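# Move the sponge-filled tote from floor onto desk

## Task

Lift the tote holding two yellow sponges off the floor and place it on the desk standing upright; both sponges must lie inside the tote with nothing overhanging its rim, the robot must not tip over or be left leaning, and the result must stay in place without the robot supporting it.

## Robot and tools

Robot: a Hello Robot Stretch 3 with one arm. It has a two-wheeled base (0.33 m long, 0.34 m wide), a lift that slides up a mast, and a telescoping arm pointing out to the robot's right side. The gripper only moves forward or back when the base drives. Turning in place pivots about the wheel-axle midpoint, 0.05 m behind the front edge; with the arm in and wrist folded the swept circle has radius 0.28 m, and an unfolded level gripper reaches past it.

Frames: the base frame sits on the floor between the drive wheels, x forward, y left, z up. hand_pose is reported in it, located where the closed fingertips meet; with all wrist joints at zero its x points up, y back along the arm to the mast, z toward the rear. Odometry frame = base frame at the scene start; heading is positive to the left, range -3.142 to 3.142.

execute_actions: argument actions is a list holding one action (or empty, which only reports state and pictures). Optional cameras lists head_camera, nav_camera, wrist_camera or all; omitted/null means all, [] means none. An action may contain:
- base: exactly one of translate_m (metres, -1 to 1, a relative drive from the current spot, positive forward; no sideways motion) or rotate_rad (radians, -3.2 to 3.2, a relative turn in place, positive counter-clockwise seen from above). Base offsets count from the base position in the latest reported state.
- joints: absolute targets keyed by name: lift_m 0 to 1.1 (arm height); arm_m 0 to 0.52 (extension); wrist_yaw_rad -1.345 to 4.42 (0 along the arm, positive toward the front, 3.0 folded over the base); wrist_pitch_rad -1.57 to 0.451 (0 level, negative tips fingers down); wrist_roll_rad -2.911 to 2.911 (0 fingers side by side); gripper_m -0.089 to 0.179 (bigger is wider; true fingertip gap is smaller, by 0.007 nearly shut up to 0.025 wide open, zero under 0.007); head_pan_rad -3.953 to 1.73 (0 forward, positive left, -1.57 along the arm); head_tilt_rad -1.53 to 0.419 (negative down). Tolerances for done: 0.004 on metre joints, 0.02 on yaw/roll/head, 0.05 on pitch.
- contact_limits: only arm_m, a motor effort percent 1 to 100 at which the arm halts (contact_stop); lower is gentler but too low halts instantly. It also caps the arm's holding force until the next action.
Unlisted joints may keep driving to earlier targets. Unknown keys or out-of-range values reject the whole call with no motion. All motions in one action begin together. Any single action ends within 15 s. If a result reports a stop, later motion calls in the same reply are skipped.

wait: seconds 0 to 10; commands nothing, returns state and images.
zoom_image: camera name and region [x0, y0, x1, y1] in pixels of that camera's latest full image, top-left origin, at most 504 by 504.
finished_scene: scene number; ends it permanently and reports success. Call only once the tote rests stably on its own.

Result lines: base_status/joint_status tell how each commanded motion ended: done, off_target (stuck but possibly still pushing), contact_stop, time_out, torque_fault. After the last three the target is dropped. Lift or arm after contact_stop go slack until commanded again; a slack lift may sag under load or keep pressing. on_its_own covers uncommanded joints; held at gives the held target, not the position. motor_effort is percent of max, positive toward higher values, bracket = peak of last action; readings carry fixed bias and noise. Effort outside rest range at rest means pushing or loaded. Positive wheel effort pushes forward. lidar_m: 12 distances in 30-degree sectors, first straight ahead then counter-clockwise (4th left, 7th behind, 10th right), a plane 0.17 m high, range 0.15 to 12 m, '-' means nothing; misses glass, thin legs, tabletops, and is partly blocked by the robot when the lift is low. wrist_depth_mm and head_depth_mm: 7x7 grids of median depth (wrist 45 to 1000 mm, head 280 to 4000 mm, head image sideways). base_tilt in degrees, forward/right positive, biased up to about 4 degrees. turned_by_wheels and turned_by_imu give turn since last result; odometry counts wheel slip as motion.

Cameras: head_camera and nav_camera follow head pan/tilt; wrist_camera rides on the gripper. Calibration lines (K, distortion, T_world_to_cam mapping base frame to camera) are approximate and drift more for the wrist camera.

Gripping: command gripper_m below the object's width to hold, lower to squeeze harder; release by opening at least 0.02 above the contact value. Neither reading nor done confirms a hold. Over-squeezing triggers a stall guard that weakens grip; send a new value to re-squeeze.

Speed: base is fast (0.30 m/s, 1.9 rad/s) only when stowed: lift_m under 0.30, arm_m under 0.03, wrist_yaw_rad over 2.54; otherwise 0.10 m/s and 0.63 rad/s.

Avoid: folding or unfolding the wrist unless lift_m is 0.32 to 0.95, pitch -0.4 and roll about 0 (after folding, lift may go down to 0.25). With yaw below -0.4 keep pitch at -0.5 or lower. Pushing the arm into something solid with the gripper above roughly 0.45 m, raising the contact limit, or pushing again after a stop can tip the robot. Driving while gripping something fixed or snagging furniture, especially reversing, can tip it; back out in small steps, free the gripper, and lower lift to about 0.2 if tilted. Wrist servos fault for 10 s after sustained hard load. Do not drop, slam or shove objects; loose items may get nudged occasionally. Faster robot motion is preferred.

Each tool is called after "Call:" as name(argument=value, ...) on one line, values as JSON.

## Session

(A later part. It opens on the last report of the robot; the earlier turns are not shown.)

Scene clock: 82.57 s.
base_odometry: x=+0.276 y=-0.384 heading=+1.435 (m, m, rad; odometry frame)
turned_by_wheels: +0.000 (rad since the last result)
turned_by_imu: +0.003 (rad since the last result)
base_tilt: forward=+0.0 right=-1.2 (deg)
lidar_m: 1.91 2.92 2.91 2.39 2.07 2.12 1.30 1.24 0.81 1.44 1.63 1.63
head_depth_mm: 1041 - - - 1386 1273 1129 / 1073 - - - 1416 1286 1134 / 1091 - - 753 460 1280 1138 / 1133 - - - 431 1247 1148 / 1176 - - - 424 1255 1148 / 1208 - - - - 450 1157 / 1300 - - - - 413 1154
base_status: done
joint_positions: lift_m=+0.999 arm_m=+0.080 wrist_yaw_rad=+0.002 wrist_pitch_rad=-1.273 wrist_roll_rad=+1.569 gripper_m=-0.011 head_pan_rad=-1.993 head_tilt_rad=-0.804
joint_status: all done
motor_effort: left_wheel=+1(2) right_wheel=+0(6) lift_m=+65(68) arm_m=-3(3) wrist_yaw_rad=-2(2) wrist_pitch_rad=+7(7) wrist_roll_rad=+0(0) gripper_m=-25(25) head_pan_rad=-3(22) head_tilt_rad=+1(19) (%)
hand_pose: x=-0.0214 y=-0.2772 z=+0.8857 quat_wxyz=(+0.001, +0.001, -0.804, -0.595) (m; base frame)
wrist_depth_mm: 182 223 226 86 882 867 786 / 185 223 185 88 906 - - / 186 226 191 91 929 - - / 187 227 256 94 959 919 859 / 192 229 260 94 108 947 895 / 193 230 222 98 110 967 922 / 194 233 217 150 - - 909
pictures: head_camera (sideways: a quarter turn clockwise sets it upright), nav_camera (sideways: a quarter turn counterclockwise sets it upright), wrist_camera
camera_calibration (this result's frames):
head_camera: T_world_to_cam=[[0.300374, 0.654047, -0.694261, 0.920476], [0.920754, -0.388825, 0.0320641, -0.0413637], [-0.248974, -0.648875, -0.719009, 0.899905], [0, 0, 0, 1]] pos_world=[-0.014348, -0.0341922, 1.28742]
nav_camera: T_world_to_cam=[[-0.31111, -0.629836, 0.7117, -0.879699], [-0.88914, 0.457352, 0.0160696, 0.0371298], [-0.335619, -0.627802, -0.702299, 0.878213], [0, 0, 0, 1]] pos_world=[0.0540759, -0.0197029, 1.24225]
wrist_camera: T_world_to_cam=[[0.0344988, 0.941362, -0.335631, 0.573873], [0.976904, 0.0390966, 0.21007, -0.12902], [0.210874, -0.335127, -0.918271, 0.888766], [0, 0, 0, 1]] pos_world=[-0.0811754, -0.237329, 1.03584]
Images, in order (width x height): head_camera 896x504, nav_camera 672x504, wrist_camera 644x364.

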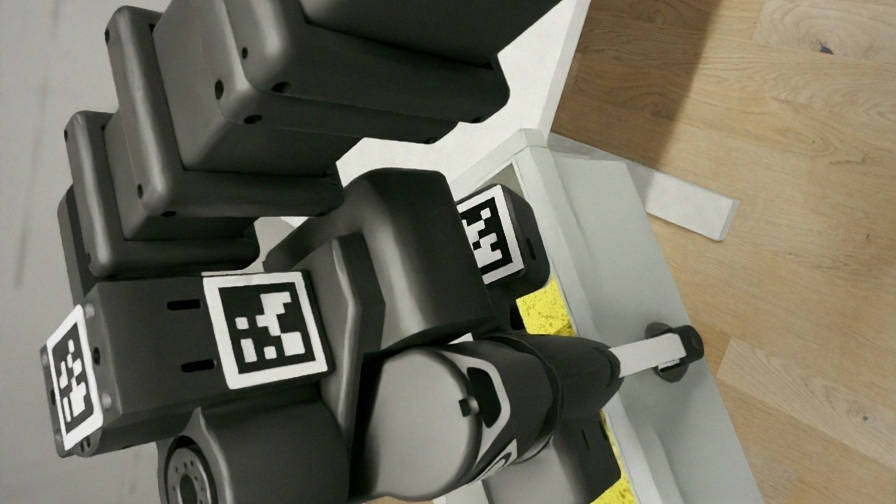

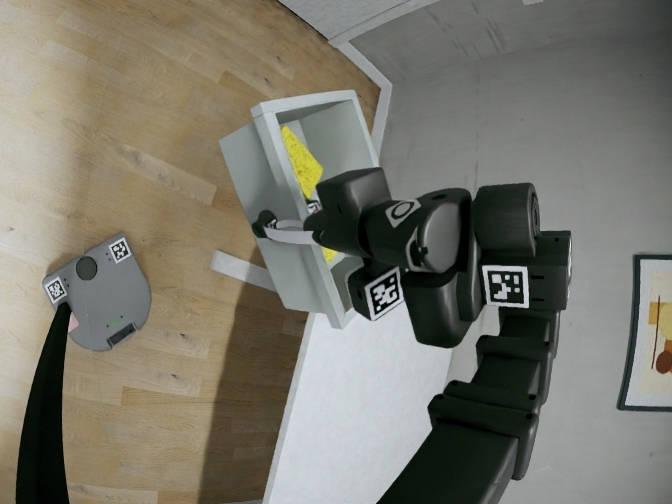

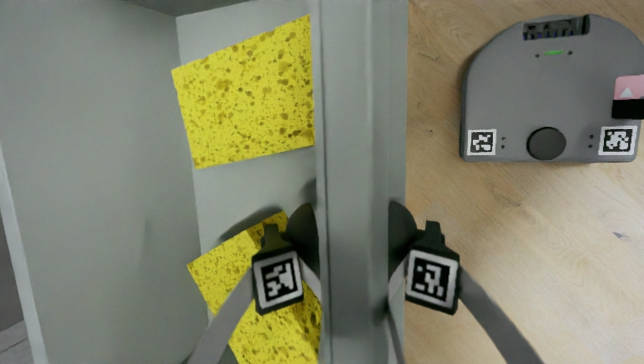

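Call:
execute_actions(actions=[{"base": {"rotate_rad": -0.82}, "joints": {"arm_m": 0.30, "head_pan_rad": -1.3, "head_tilt_rad": -0.75}}])

Scene clock: 87.40 s.
base_odometry: x=+0.276 y=-0.384 heading=+0.615 (m, m, rad; odometry frame)
turned_by_wheels: -0.820 (rad since the last result)
turned_by_imu: -0.831 (rad since the last result)
base_tilt: forward=+0.0 right=-1.2 (deg)
lidar_m: 1.62 1.69 1.93 2.91 2.97 2.07 2.12 1.30 1.30 0.81 0.82 1.68
head_depth_mm: 1019 1144 - 552 693 1317 1144 / 1044 1178 706 571 713 1319 1153 / 1070 1194 703 599 733 1316 1154 / 1096 1230 1024 819 1381 1292 1162 / 1121 1273 1429 824 1473 1332 1165 / 1155 1317 1517 1728 1517 1336 1164 / 1176 1350 1572 1809 1568 1339 1177
base_status: done
joint_positions: lift_m=+0.999 arm_m=+0.300 wrist_yaw_rad=+0.001 wrist_pitch_rad=-1.273 wrist_roll_rad=+1.570 gripper_m=-0.011 head_pan_rad=-1.307 head_tilt_rad=-0.754
joint_status: all done
motor_effort: left_wheel=+1(4) right_wheel=-1(4) lift_m=+65(65) arm_m=+3(2) wrist_yaw_rad=-1(2) wrist_pitch_rad=+7(7) wrist_roll_rad=+0(0) gripper_m=-25(24) head_pan_rad=+2(27) head_tilt_rad=+1(7) (%)
hand_pose: x=-0.0215 y=-0.4965 z=+0.8857 quat_wxyz=(+0.001, +0.000, -0.804, -0.595) (m; base frame)
wrist_depth_mm: 184 222 226 85 279 852 803 / 185 223 186 89 286 884 - / 186 225 191 91 296 902 - / 187 228 254 94 305 929 874 / 186 231 266 94 108 951 894 / 187 230 224 97 109 979 901 / 194 233 218 150 337 - 927
pictures: head_camera (sideways: a quarter turn clockwise sets it upright), nav_camera (sideways: a quarter turn counterclockwise sets it upright), wrist_camera
camera_calibration (this result's frames):
head_camera: T_world_to_cam=[[-0.172608, 0.662192, -0.729184, 0.968873], [0.958372, 0.283844, 0.0309064, -0.040088], [0.22744, -0.693495, -0.68362, 0.850972], [0, 0, 0, 1]] pos_world=[0.012109, -0.0400564, 1.28947]
nav_camera: T_world_to_cam=[[0.148744, -0.649441, 0.745722, -0.926843], [-0.977915, -0.208571, 0.0134159, 0.0411252], [0.146823, -0.731248, -0.666122, 0.828216], [0, 0, 0, 1]] pos_world=[0.0564781, 0.0122791, 1.24231]
wrist_camera: T_world_to_cam=[[0.0356488, 0.941328, -0.335606, 0.780322], [0.976912, 0.0379604, 0.210243, -0.121133], [0.210648, -0.335352, -0.918241, 0.815126], [0, 0, 0, 1]] pos_world=[-0.0811858, -0.456586, 1.03583]
Images, in order (width x height): head_camera 896x504, nav_camera 672x504, wrist_camera 644x364.

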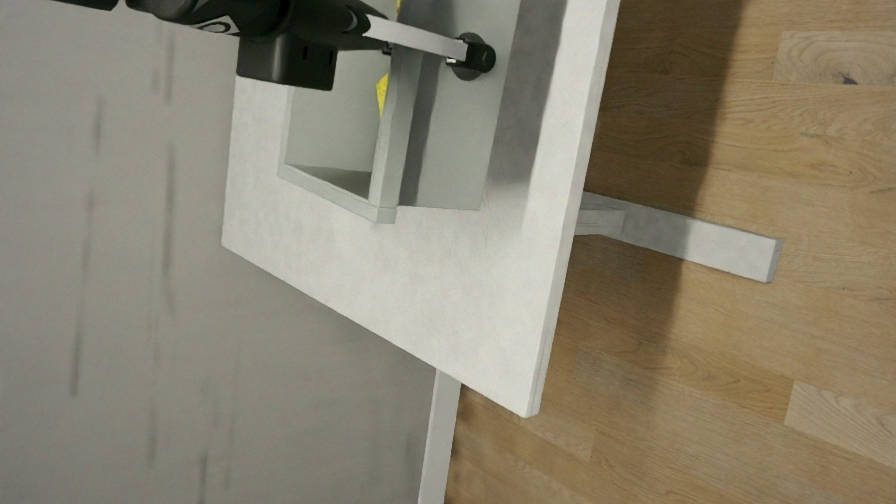

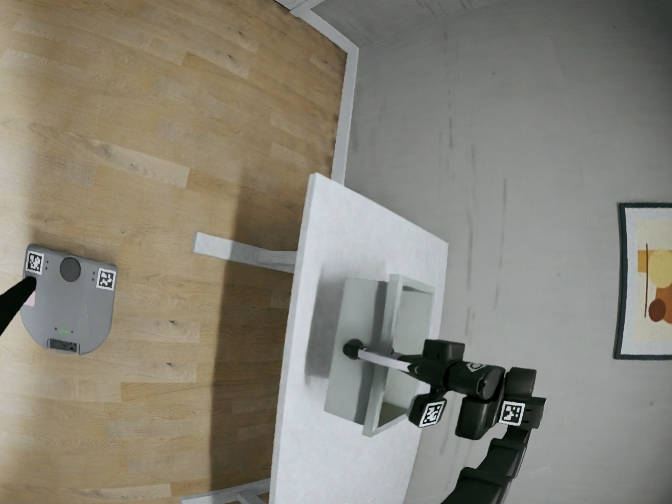

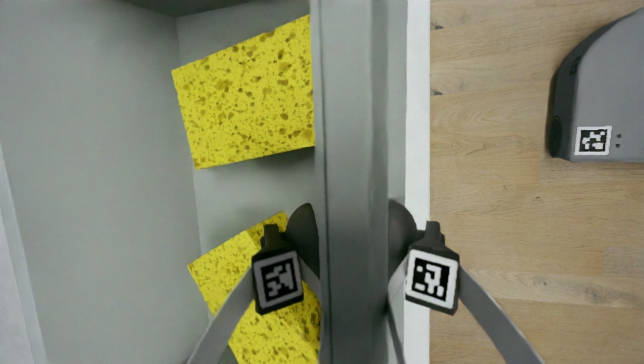

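Call:
execute_actions(actions=[{"joints": {"arm_m": 0.37, "lift_m": 0.935, "head_pan_rad": -1.45, "head_tilt_rad": -0.75}}], cameras=["head_camera", "wrist_camera"])

Call:
execute_actions(actions=[{"joints": {"lift_m": 0.903}}], cameras=["head_camera", "wrist_camera"])

Scene clock: 91.13 s.
base_odometry: x=+0.276 y=-0.384 heading=+0.615 (m, m, rad; odometry frame)
turned_by_wheels: +0.000 (rad since the last result)
turned_by_imu: +0.001 (rad since the last result)
base_tilt: forward=+0.0 right=-1.2 (deg)
lidar_m: 1.63 1.70 1.92 2.91 2.98 2.07 2.11 1.30 1.31 0.82 0.82 1.68
head_depth_mm: 1017 - 797 668 709 1299 1143 / 1042 - - 676 726 1320 1148 / 1058 1174 816 683 731 1320 1159 / 1067 1197 840 708 734 1327 1157 / 1082 1203 1033 826 1447 1326 1165 / 1092 1236 1365 829 1453 1339 1174 / 1101 1255 1450 1684 1499 1344 1173
base_status: not commanded
joint_positions: lift_m=+0.936 arm_m=+0.370 wrist_yaw_rad=+0.001 wrist_pitch_rad=-1.273 wrist_roll_rad=+1.570 gripper_m=-0.011 head_pan_rad=-1.443 head_tilt_rad=-0.754
joint_status: all done
motor_effort: left_wheel=+1(1) right_wheel=-1(1) lift_m=+22(58) arm_m=+3(2) wrist_yaw_rad=-1(1) wrist_pitch_rad=+7(7) wrist_roll_rad=+0(0) gripper_m=-25(25) head_pan_rad=-3(12) head_tilt_rad=+2(3) (%)
hand_pose: x=-0.0215 y=-0.5665 z=+0.8221 quat_wxyz=(+0.001, +0.000, -0.804, -0.595) (m; base frame)
wrist_depth_mm: 183 222 225 86 218 209 742 / 185 223 186 88 225 217 774 / 187 226 192 91 231 223 790 / 188 227 255 94 237 229 815 / 186 229 262 94 108 237 834 / 187 230 224 98 109 244 853 / 195 232 218 150 263 257 868
pictures: head_camera (sideways: a quarter turn clockwise sets it upright), wrist_camera
camera_calibration (this result's frames):
head_camera: T_world_to_cam=[[-0.0812486, 0.679476, -0.729185, 0.968317], [0.988003, 0.151308, 0.0309064, -0.0402687], [0.131332, -0.717926, -0.683619, 0.851556], [0, 0, 0, 1]] pos_world=[0.00662356, -0.0405012, 1.28947]
wrist_camera: T_world_to_cam=[[0.03565, 0.941369, -0.335491, 0.824773], [0.976912, 0.0379334, 0.210248, -0.105126], [0.210647, -0.33524, -0.918282, 0.733367], [0, 0, 0, 1]] pos_world=[-0.0811858, -0.526573, 0.972244]
Images, in order (width x height): head_camera 896x504, wrist_camera 644x364.

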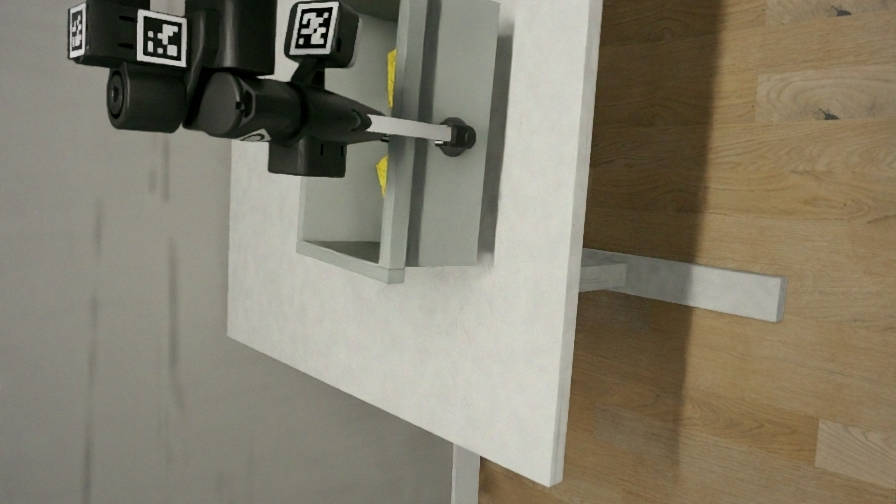

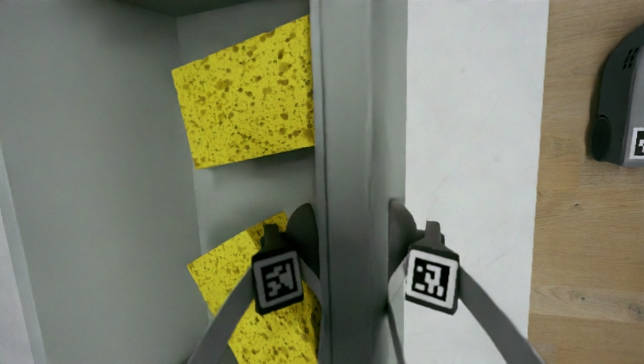

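Scene clock: 92.23 s.
base_odometry: x=+0.276 y=-0.384 heading=+0.615 (m, m, rad; odometry frame)
turned_by_wheels: +0.000 (rad since the last result)
turned_by_imu: +0.000 (rad since the last result)
base_tilt: forward=+0.0 right=-1.1 (deg)
lidar_m: 1.63 1.70 1.93 2.91 2.99 2.08 2.11 1.30 1.30 0.81 0.82 1.68
head_depth_mm: 1040 - - 687 708 1304 1140 / 1052 1148 - 701 727 1315 1151 / 1067 1180 1055 714 732 1320 1153 / 1069 1195 1019 733 739 1320 1164 / 1077 1210 1024 825 1447 1329 1168 / 1086 1236 1381 828 1461 1346 1172 / 1103 1260 1456 1682 1491 1344 1171
base_status: not commanded
joint_positions: lift_m=+0.904 arm_m=+0.370 wrist_yaw_rad=+0.001 wrist_pitch_rad=-1.272 wrist_roll_rad=+1.570 gripper_m=-0.011 head_pan_rad=-1.443 head_tilt_rad=-0.754
joint_status: all done
motor_effort: left_wheel=+2(1) right_wheel=-1(1) lift_m=+21(24) arm_m=+3(3) wrist_yaw_rad=-2(1) wrist_pitch_rad=+7(7) wrist_roll_rad=+0(0) gripper_m=-25(25) head_pan_rad=-3(3) head_tilt_rad=+1(1) (%)
hand_pose: x=-0.0215 y=-0.5667 z=+0.7902 quat_wxyz=(+0.001, +0.000, -0.804, -0.594) (m; base frame)
wrist_depth_mm: 184 224 224 85 190 183 719 / 185 217 182 87 195 188 756 / 185 227 188 90 202 193 767 / 188 228 248 93 207 198 798 / 188 230 256 94 107 205 791 / 187 233 220 98 109 210 827 / 188 233 218 198 231 224 847
pictures: head_camera (sideways: a quarter turn clockwise sets it upright), wrist_camera
camera_calibration (this result's frames):
head_camera: T_world_to_cam=[[-0.0812479, 0.679474, -0.729187, 0.96832], [0.988003, 0.151308, 0.0309063, -0.0402686], [0.131332, -0.717929, -0.683616, 0.851553], [0, 0, 0, 1]] pos_world=[0.00662355, -0.0405013, 1.28947]
wrist_camera: T_world_to_cam=[[0.035649, 0.941067, -0.336337, 0.814786], [0.976912, 0.0381235, 0.210214, -0.0982752], [0.210647, -0.336066, -0.91798, 0.703287], [0, 0, 0, 1]] pos_world=[-0.0811857, -0.526671, 0.940305]
Images, in order (width x height): head_camera 896x504, wrist_camera 644x364.

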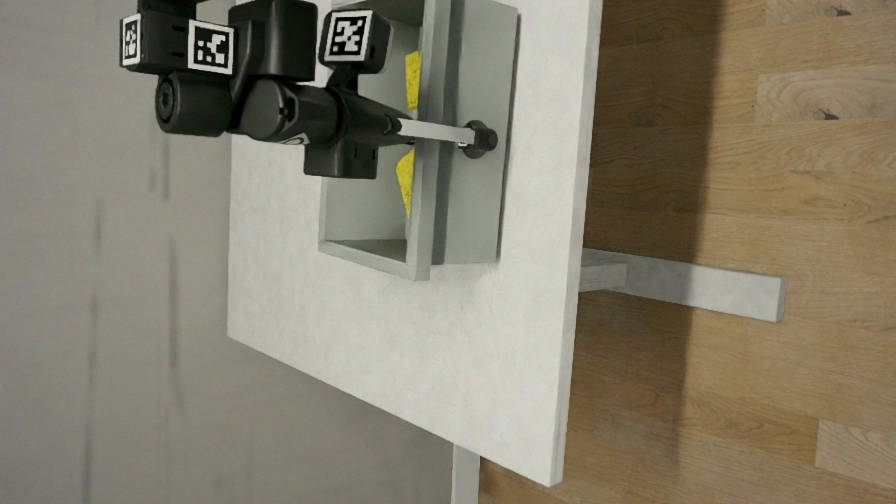

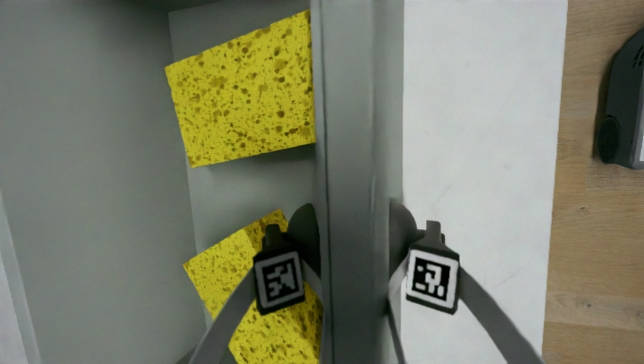

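Call:
execute_actions(actions=[{"joints": {"lift_m": 0.891}}], cameras=["head_camera", "wrist_camera"])

Scene clock: 93.67 s.
base_odometry: x=+0.276 y=-0.384 heading=+0.615 (m, m, rad; odometry frame)
turned_by_wheels: +0.000 (rad since the last result)
turned_by_imu: +0.000 (rad since the last result)
base_tilt: forward=+0.0 right=-1.2 (deg)
lidar_m: 1.62 1.70 1.92 2.91 2.99 2.08 2.12 1.30 1.30 0.82 0.82 1.68
head_depth_mm: 1040 - - 705 708 1316 1150 / 1049 1142 - 700 727 1325 1152 / 1064 1188 1056 728 731 1323 1155 / 1074 1194 1019 753 737 1322 1166 / 1079 1199 1025 824 1445 1327 1164 / 1084 1239 1368 832 1454 1341 1166 / 1097 1254 1453 1669 1486 1339 1170
base_status: not commanded
joint_positions: lift_m=+0.892 arm_m=+0.370 wrist_yaw_rad=+0.001 wrist_pitch_rad=-1.272 wrist_roll_rad=+1.570 gripper_m=-0.011 head_pan_rad=-1.443 head_tilt_rad=-0.754
joint_status: all done
motor_effort: left_wheel=+1(1) right_wheel=-2(1) lift_m=+20(20) arm_m=+3(3) wrist_yaw_rad=-1(1) wrist_pitch_rad=+7(7) wrist_roll_rad=+0(0) gripper_m=-24(25) head_pan_rad=-3(3) head_tilt_rad=+2(2) (%)
hand_pose: x=-0.0215 y=-0.5667 z=+0.7782 quat_wxyz=(+0.001, +0.000, -0.804, -0.594) (m; base frame)
wrist_depth_mm: 185 229 213 84 183 173 704 / 187 213 176 87 188 178 738 / 189 214 182 90 192 182 764 / 188 234 242 93 198 187 758 / 188 236 234 94 109 193 789 / 188 227 209 98 96 197 824 / 190 238 211 198 220 209 826
pictures: head_camera (sideways: a quarter turn clockwise sets it upright), wrist_camera
camera_calibration (this result's frames):
head_camera: T_world_to_cam=[[-0.081248, 0.679474, -0.729187, 0.96832], [0.988003, 0.151308, 0.0309063, -0.0402686], [0.131332, -0.717928, -0.683616, 0.851553], [0, 0, 0, 1]] pos_world=[0.00662355, -0.0405013, 1.28947]
wrist_camera: T_world_to_cam=[[0.0356537, 0.941062, -0.336349, 0.810761], [0.976912, 0.0381218, 0.210214, -0.0957549], [0.210647, -0.336079, -0.917976, 0.692264], [0, 0, 0, 1]] pos_world=[-0.0811858, -0.526672, 0.928309]
Images, in order (width x height): head_camera 896x504, wrist_camera 644x364.

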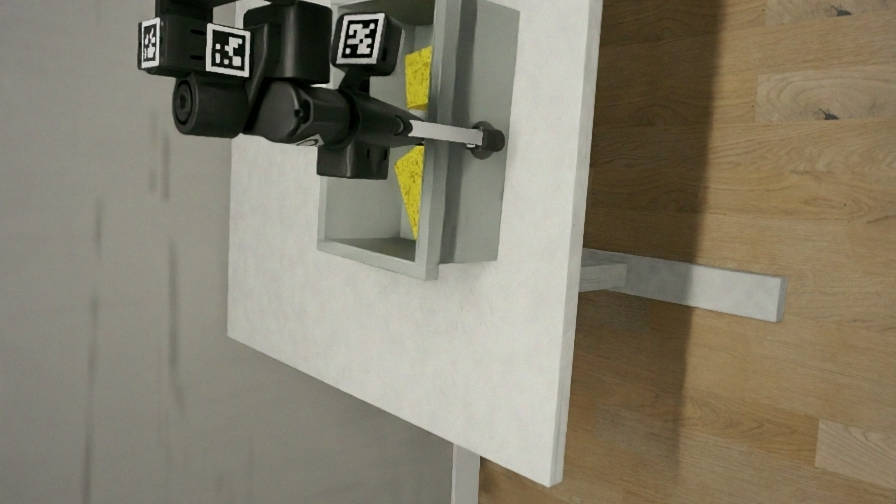

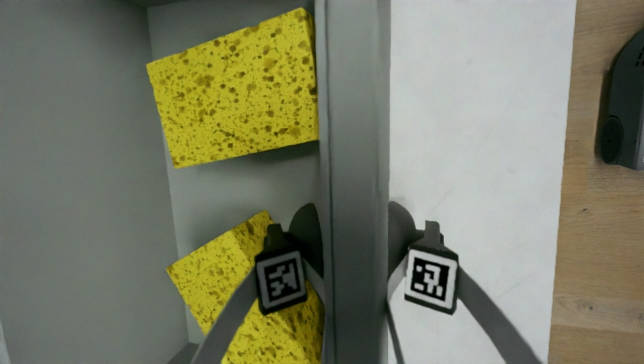

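Call:
execute_actions(actions=[{"joints": {"lift_m": 0.886}}], cameras=["wrist_camera"])

Call:
execute_actions(actions=[{"joints": {"gripper_m": 0.08}}], cameras=["head_camera", "wrist_camera"])

Scene clock: 94.90 s.
base_odometry: x=+0.276 y=-0.384 heading=+0.615 (m, m, rad; odometry frame)
turned_by_wheels: +0.000 (rad since the last result)
turned_by_imu: +0.000 (rad since the last result)
base_tilt: forward=+0.0 right=-1.2 (deg)
lidar_m: 1.63 1.70 1.93 2.91 2.98 2.07 2.12 1.30 1.31 0.81 0.82 1.69
head_depth_mm: 1042 1118 - 706 707 1309 1151 / 1051 1152 - 706 731 1323 1150 / 1067 1181 1054 730 733 1322 1162 / 1065 1191 1021 757 740 1321 1161 / 1082 1205 1035 824 1449 1337 1166 / 1087 1234 1374 830 1449 1342 1167 / 1103 1252 1453 1691 1508 1342 1172
base_status: not commanded
joint_positions: lift_m=+0.888 arm_m=+0.370 wrist_yaw_rad=+0.001 wrist_pitch_rad=-1.276 wrist_roll_rad=+1.570 gripper_m=-0.011 head_pan_rad=-1.443 head_tilt_rad=-0.754
joint_status: lift_m contact_stop (moved -0.004 of -0.006)
on_its_own: lift_m is slack since a contact_stop, until your next command for it
motor_effort: left_wheel=+0(2) right_wheel=+1(2) lift_m=+38(39) arm_m=+3(3) wrist_yaw_rad=-2(1) wrist_pitch_rad=+8(9) wrist_roll_rad=+0(0) gripper_m=-23(25) head_pan_rad=-3(2) head_tilt_rad=+1(2) (%)
hand_pose: x=-0.0215 y=-0.5658 z=+0.7743 quat_wxyz=(+0.001, +0.001, -0.803, -0.596) (m; base frame)
wrist_depth_mm: 186 227 210 84 183 171 689 / 188 207 173 86 187 176 734 / 189 216 180 89 193 180 759 / 189 235 239 92 200 186 777 / 187 238 229 94 200 191 789 / 189 230 209 97 96 195 809 / 190 241 207 149 219 199 831
pictures: wrist_camera
camera_calibration (this result's frames):
wrist_camera: T_world_to_cam=[[0.0356404, 0.942247, -0.333018, 0.806697], [0.976912, 0.03739, 0.210344, -0.0954809], [0.210647, -0.332826, -0.91916, 0.691732], [0, 0, 0, 1]] pos_world=[-0.081186, -0.526311, 0.924541]
Images, in order (width x height): wrist_camera 644x364.

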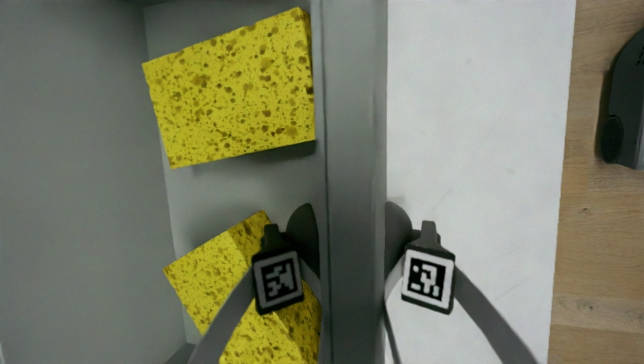

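not run: a stop came earlier in this reply.

The lift hit contact, so the tote is flat on the desk. I'll release it and lift the gripper clear.

Call:
execute_actions(actions=[{"joints": {"gripper_m": 0.085, "lift_m": 0.892}}], cameras=["head_camera", "wrist_camera"])

Call:
execute_actions(actions=[{"joints": {"lift_m": 1.01}}], cameras=["head_camera", "wrist_camera", "nav_camera"])

Scene clock: 96.97 s.
base_odometry: x=+0.276 y=-0.384 heading=+0.615 (m, m, rad; odometry frame)
turned_by_wheels: +0.000 (rad since the last result)
turned_by_imu: +0.001 (rad since the last result)
base_tilt: forward=-0.1 right=-1.2 (deg)
lidar_m: 1.63 1.70 1.92 2.91 2.99 2.07 2.11 1.30 1.31 0.81 0.82 1.68
head_depth_mm: 1039 - - 709 711 1313 1150 / 1048 1143 - 707 727 1319 1146 / 1063 1189 1059 730 733 1319 1159 / 1072 1195 1018 753 739 1315 1158 / 1087 1202 1027 822 1449 1330 1170 / 1096 1241 1374 829 1460 1332 1164 / 1100 1249 1462 1681 1499 1343 1168
base_status: not commanded
joint_positions: lift_m=+0.891 arm_m=+0.370 wrist_yaw_rad=+0.001 wrist_pitch_rad=-1.257 wrist_roll_rad=+1.570 gripper_m=+0.085 head_pan_rad=-1.443 head_tilt_rad=-0.754
joint_status: all done
motor_effort: left_wheel=+1(0) right_wheel=+0(1) lift_m=+61(65) arm_m=+3(3) wrist_yaw_rad=-1(2) wrist_pitch_rad=+2(8) wrist_roll_rad=+0(0) gripper_m=+0(90) head_pan_rad=-3(3) head_tilt_rad=+1(1) (%)
hand_pose: x=-0.0215 y=-0.5705 z=+0.7787 quat_wxyz=(+0.001, +0.000, -0.809, -0.588) (m; base frame)
wrist_depth_mm: 185 227 216 159 182 173 682 / 185 211 179 163 188 178 717 / 186 221 185 167 192 182 725 / 187 232 245 220 199 188 747 / 188 233 258 228 208 190 778 / 187 225 - 207 214 - 784 / 186 226 219 199 218 207 832
pictures: head_camera (sideways: a quarter turn clockwise sets it upright), wrist_camera
camera_calibration (this result's frames):
head_camera: T_world_to_cam=[[-0.0812287, 0.679369, -0.729287, 0.968451], [0.988004, 0.151304, 0.0309028, -0.040264], [0.131339, -0.718029, -0.683509, 0.851414], [0, 0, 0, 1]] pos_world=[0.00662345, -0.0405031, 1.28947]
wrist_camera: T_world_to_cam=[[0.0356595, 0.935876, -0.350521, 0.822587], [0.976908, 0.0412922, 0.209632, -0.0934536], [0.210663, -0.349902, -0.912792, 0.679504], [0, 0, 0, 1]] pos_world=[-0.081184, -0.528221, 0.928171]
Images, in order (width x height): head_camera 896x504, wrist_camera 644x364.

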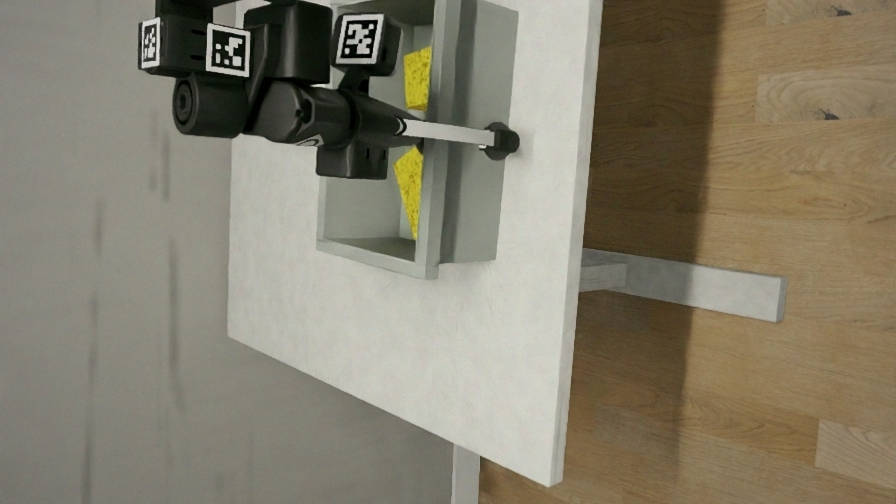

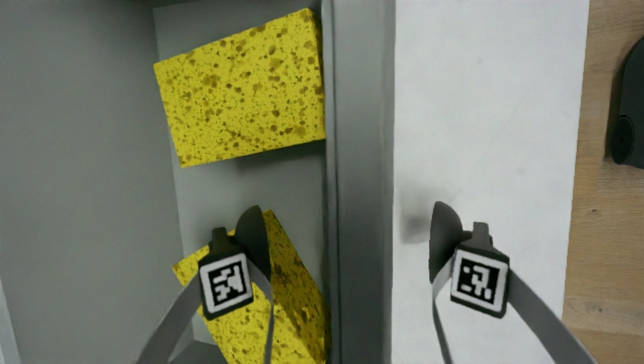

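Scene clock: 98.87 s.
base_odometry: x=+0.276 y=-0.384 heading=+0.615 (m, m, rad; odometry frame)
turned_by_wheels: +0.000 (rad since the last result)
turned_by_imu: +0.001 (rad since the last result)
base_tilt: forward=+0.0 right=-1.1 (deg)
lidar_m: 1.63 1.70 1.92 2.91 2.99 2.07 2.11 1.30 1.30 0.81 0.82 1.68
head_depth_mm: - - 1004 714 709 1314 1145 / 1058 - 830 712 729 1328 1151 / 1061 1180 848 729 731 1320 1155 / 1068 1198 1025 754 737 1317 1159 / 1082 1214 1027 822 1452 1321 1167 / 1091 1238 1391 829 1453 1337 1167 / 1092 1253 1450 1682 1500 1343 1172
base_status: not commanded
joint_positions: lift_m=+1.009 arm_m=+0.370 wrist_yaw_rad=+0.001 wrist_pitch_rad=-1.256 wrist_roll_rad=+1.570 gripper_m=+0.085 head_pan_rad=-1.443 head_tilt_rad=-0.754
joint_status: all done
motor_effort: left_wheel=+1(0) right_wheel=+0(1) lift_m=+61(64) arm_m=+3(3) wrist_yaw_rad=-2(1) wrist_pitch_rad=+2(2) wrist_roll_rad=+0(0) gripper_m=+0(0) head_pan_rad=-3(3) head_tilt_rad=+2(1) (%)
hand_pose: x=-0.0215 y=-0.5707 z=+0.8968 quat_wxyz=(+0.001, +0.000, -0.809, -0.588) (m; base frame)
wrist_depth_mm: 431 390 287 301 283 276 793 / 454 403 307 283 293 286 840 / 472 425 310 300 301 294 876 / 494 443 332 344 312 301 865 / 520 460 308 321 327 307 889 / 557 475 - 333 332 - 897 / 580 515 296 290 303 335 920
pictures: head_camera (sideways: a quarter turn clockwise sets it upright), nav_camera (sideways: a quarter turn counterclockwise sets it upright), wrist_camera
camera_calibration (this result's frames):
head_camera: T_world_to_cam=[[-0.0812268, 0.679369, -0.729287, 0.968451], [0.988004, 0.151301, 0.0309028, -0.040264], [0.131337, -0.718029, -0.683509, 0.851414], [0, 0, 0, 1]] pos_world=[0.00662334, -0.0405031, 1.28947]
nav_camera: T_world_to_cam=[[0.059312, -0.663498, 0.745823, -0.926429], [-0.997163, -0.0740679, 0.0134077, 0.0412532], [0.0463456, -0.744502, -0.666009, 0.828682], [0, 0, 0, 1]] pos_world=[0.0576788, 0.00532698, 1.24231]
wrist_camera: T_world_to_cam=[[0.0356593, 0.935645, -0.351136, 0.864544], [0.976908, 0.0414304, 0.209605, -0.118093], [0.210664, -0.350502, -0.912562, 0.786661], [0, 0, 0, 1]] pos_world=[-0.0811839, -0.528288, 1.0462]
Images, in order (width x height): head_camera 896x504, nav_camera 672x504, wrist_camera 644x364.

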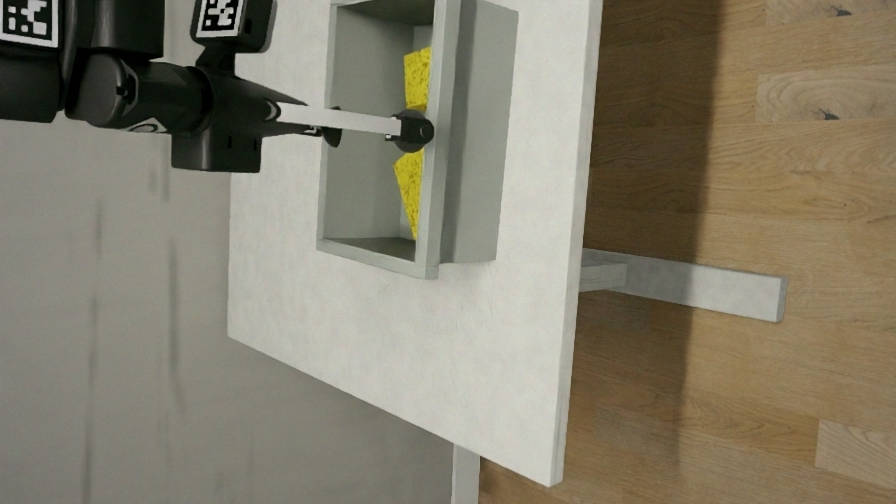

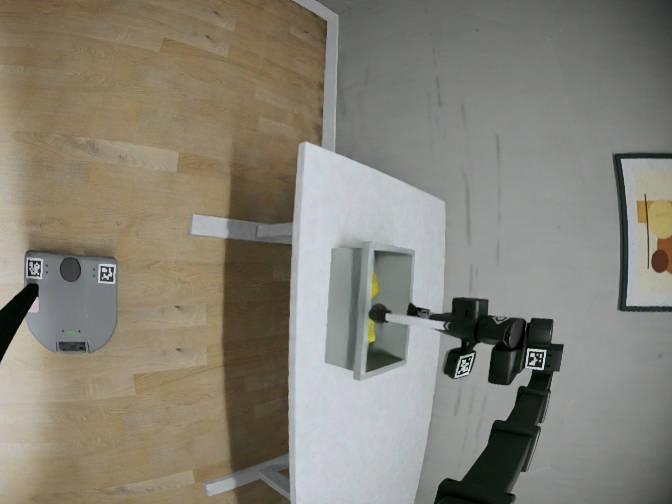

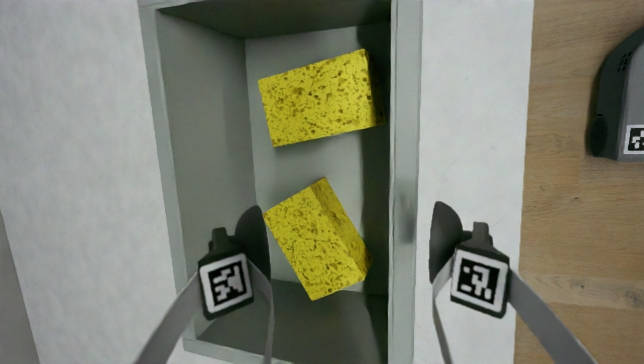

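The tote is standing upright on the desk with both sponges inside. The gripper is clear and the robot is level.

Call:
finished_scene(scene=2)

The scene is finished: the task was done.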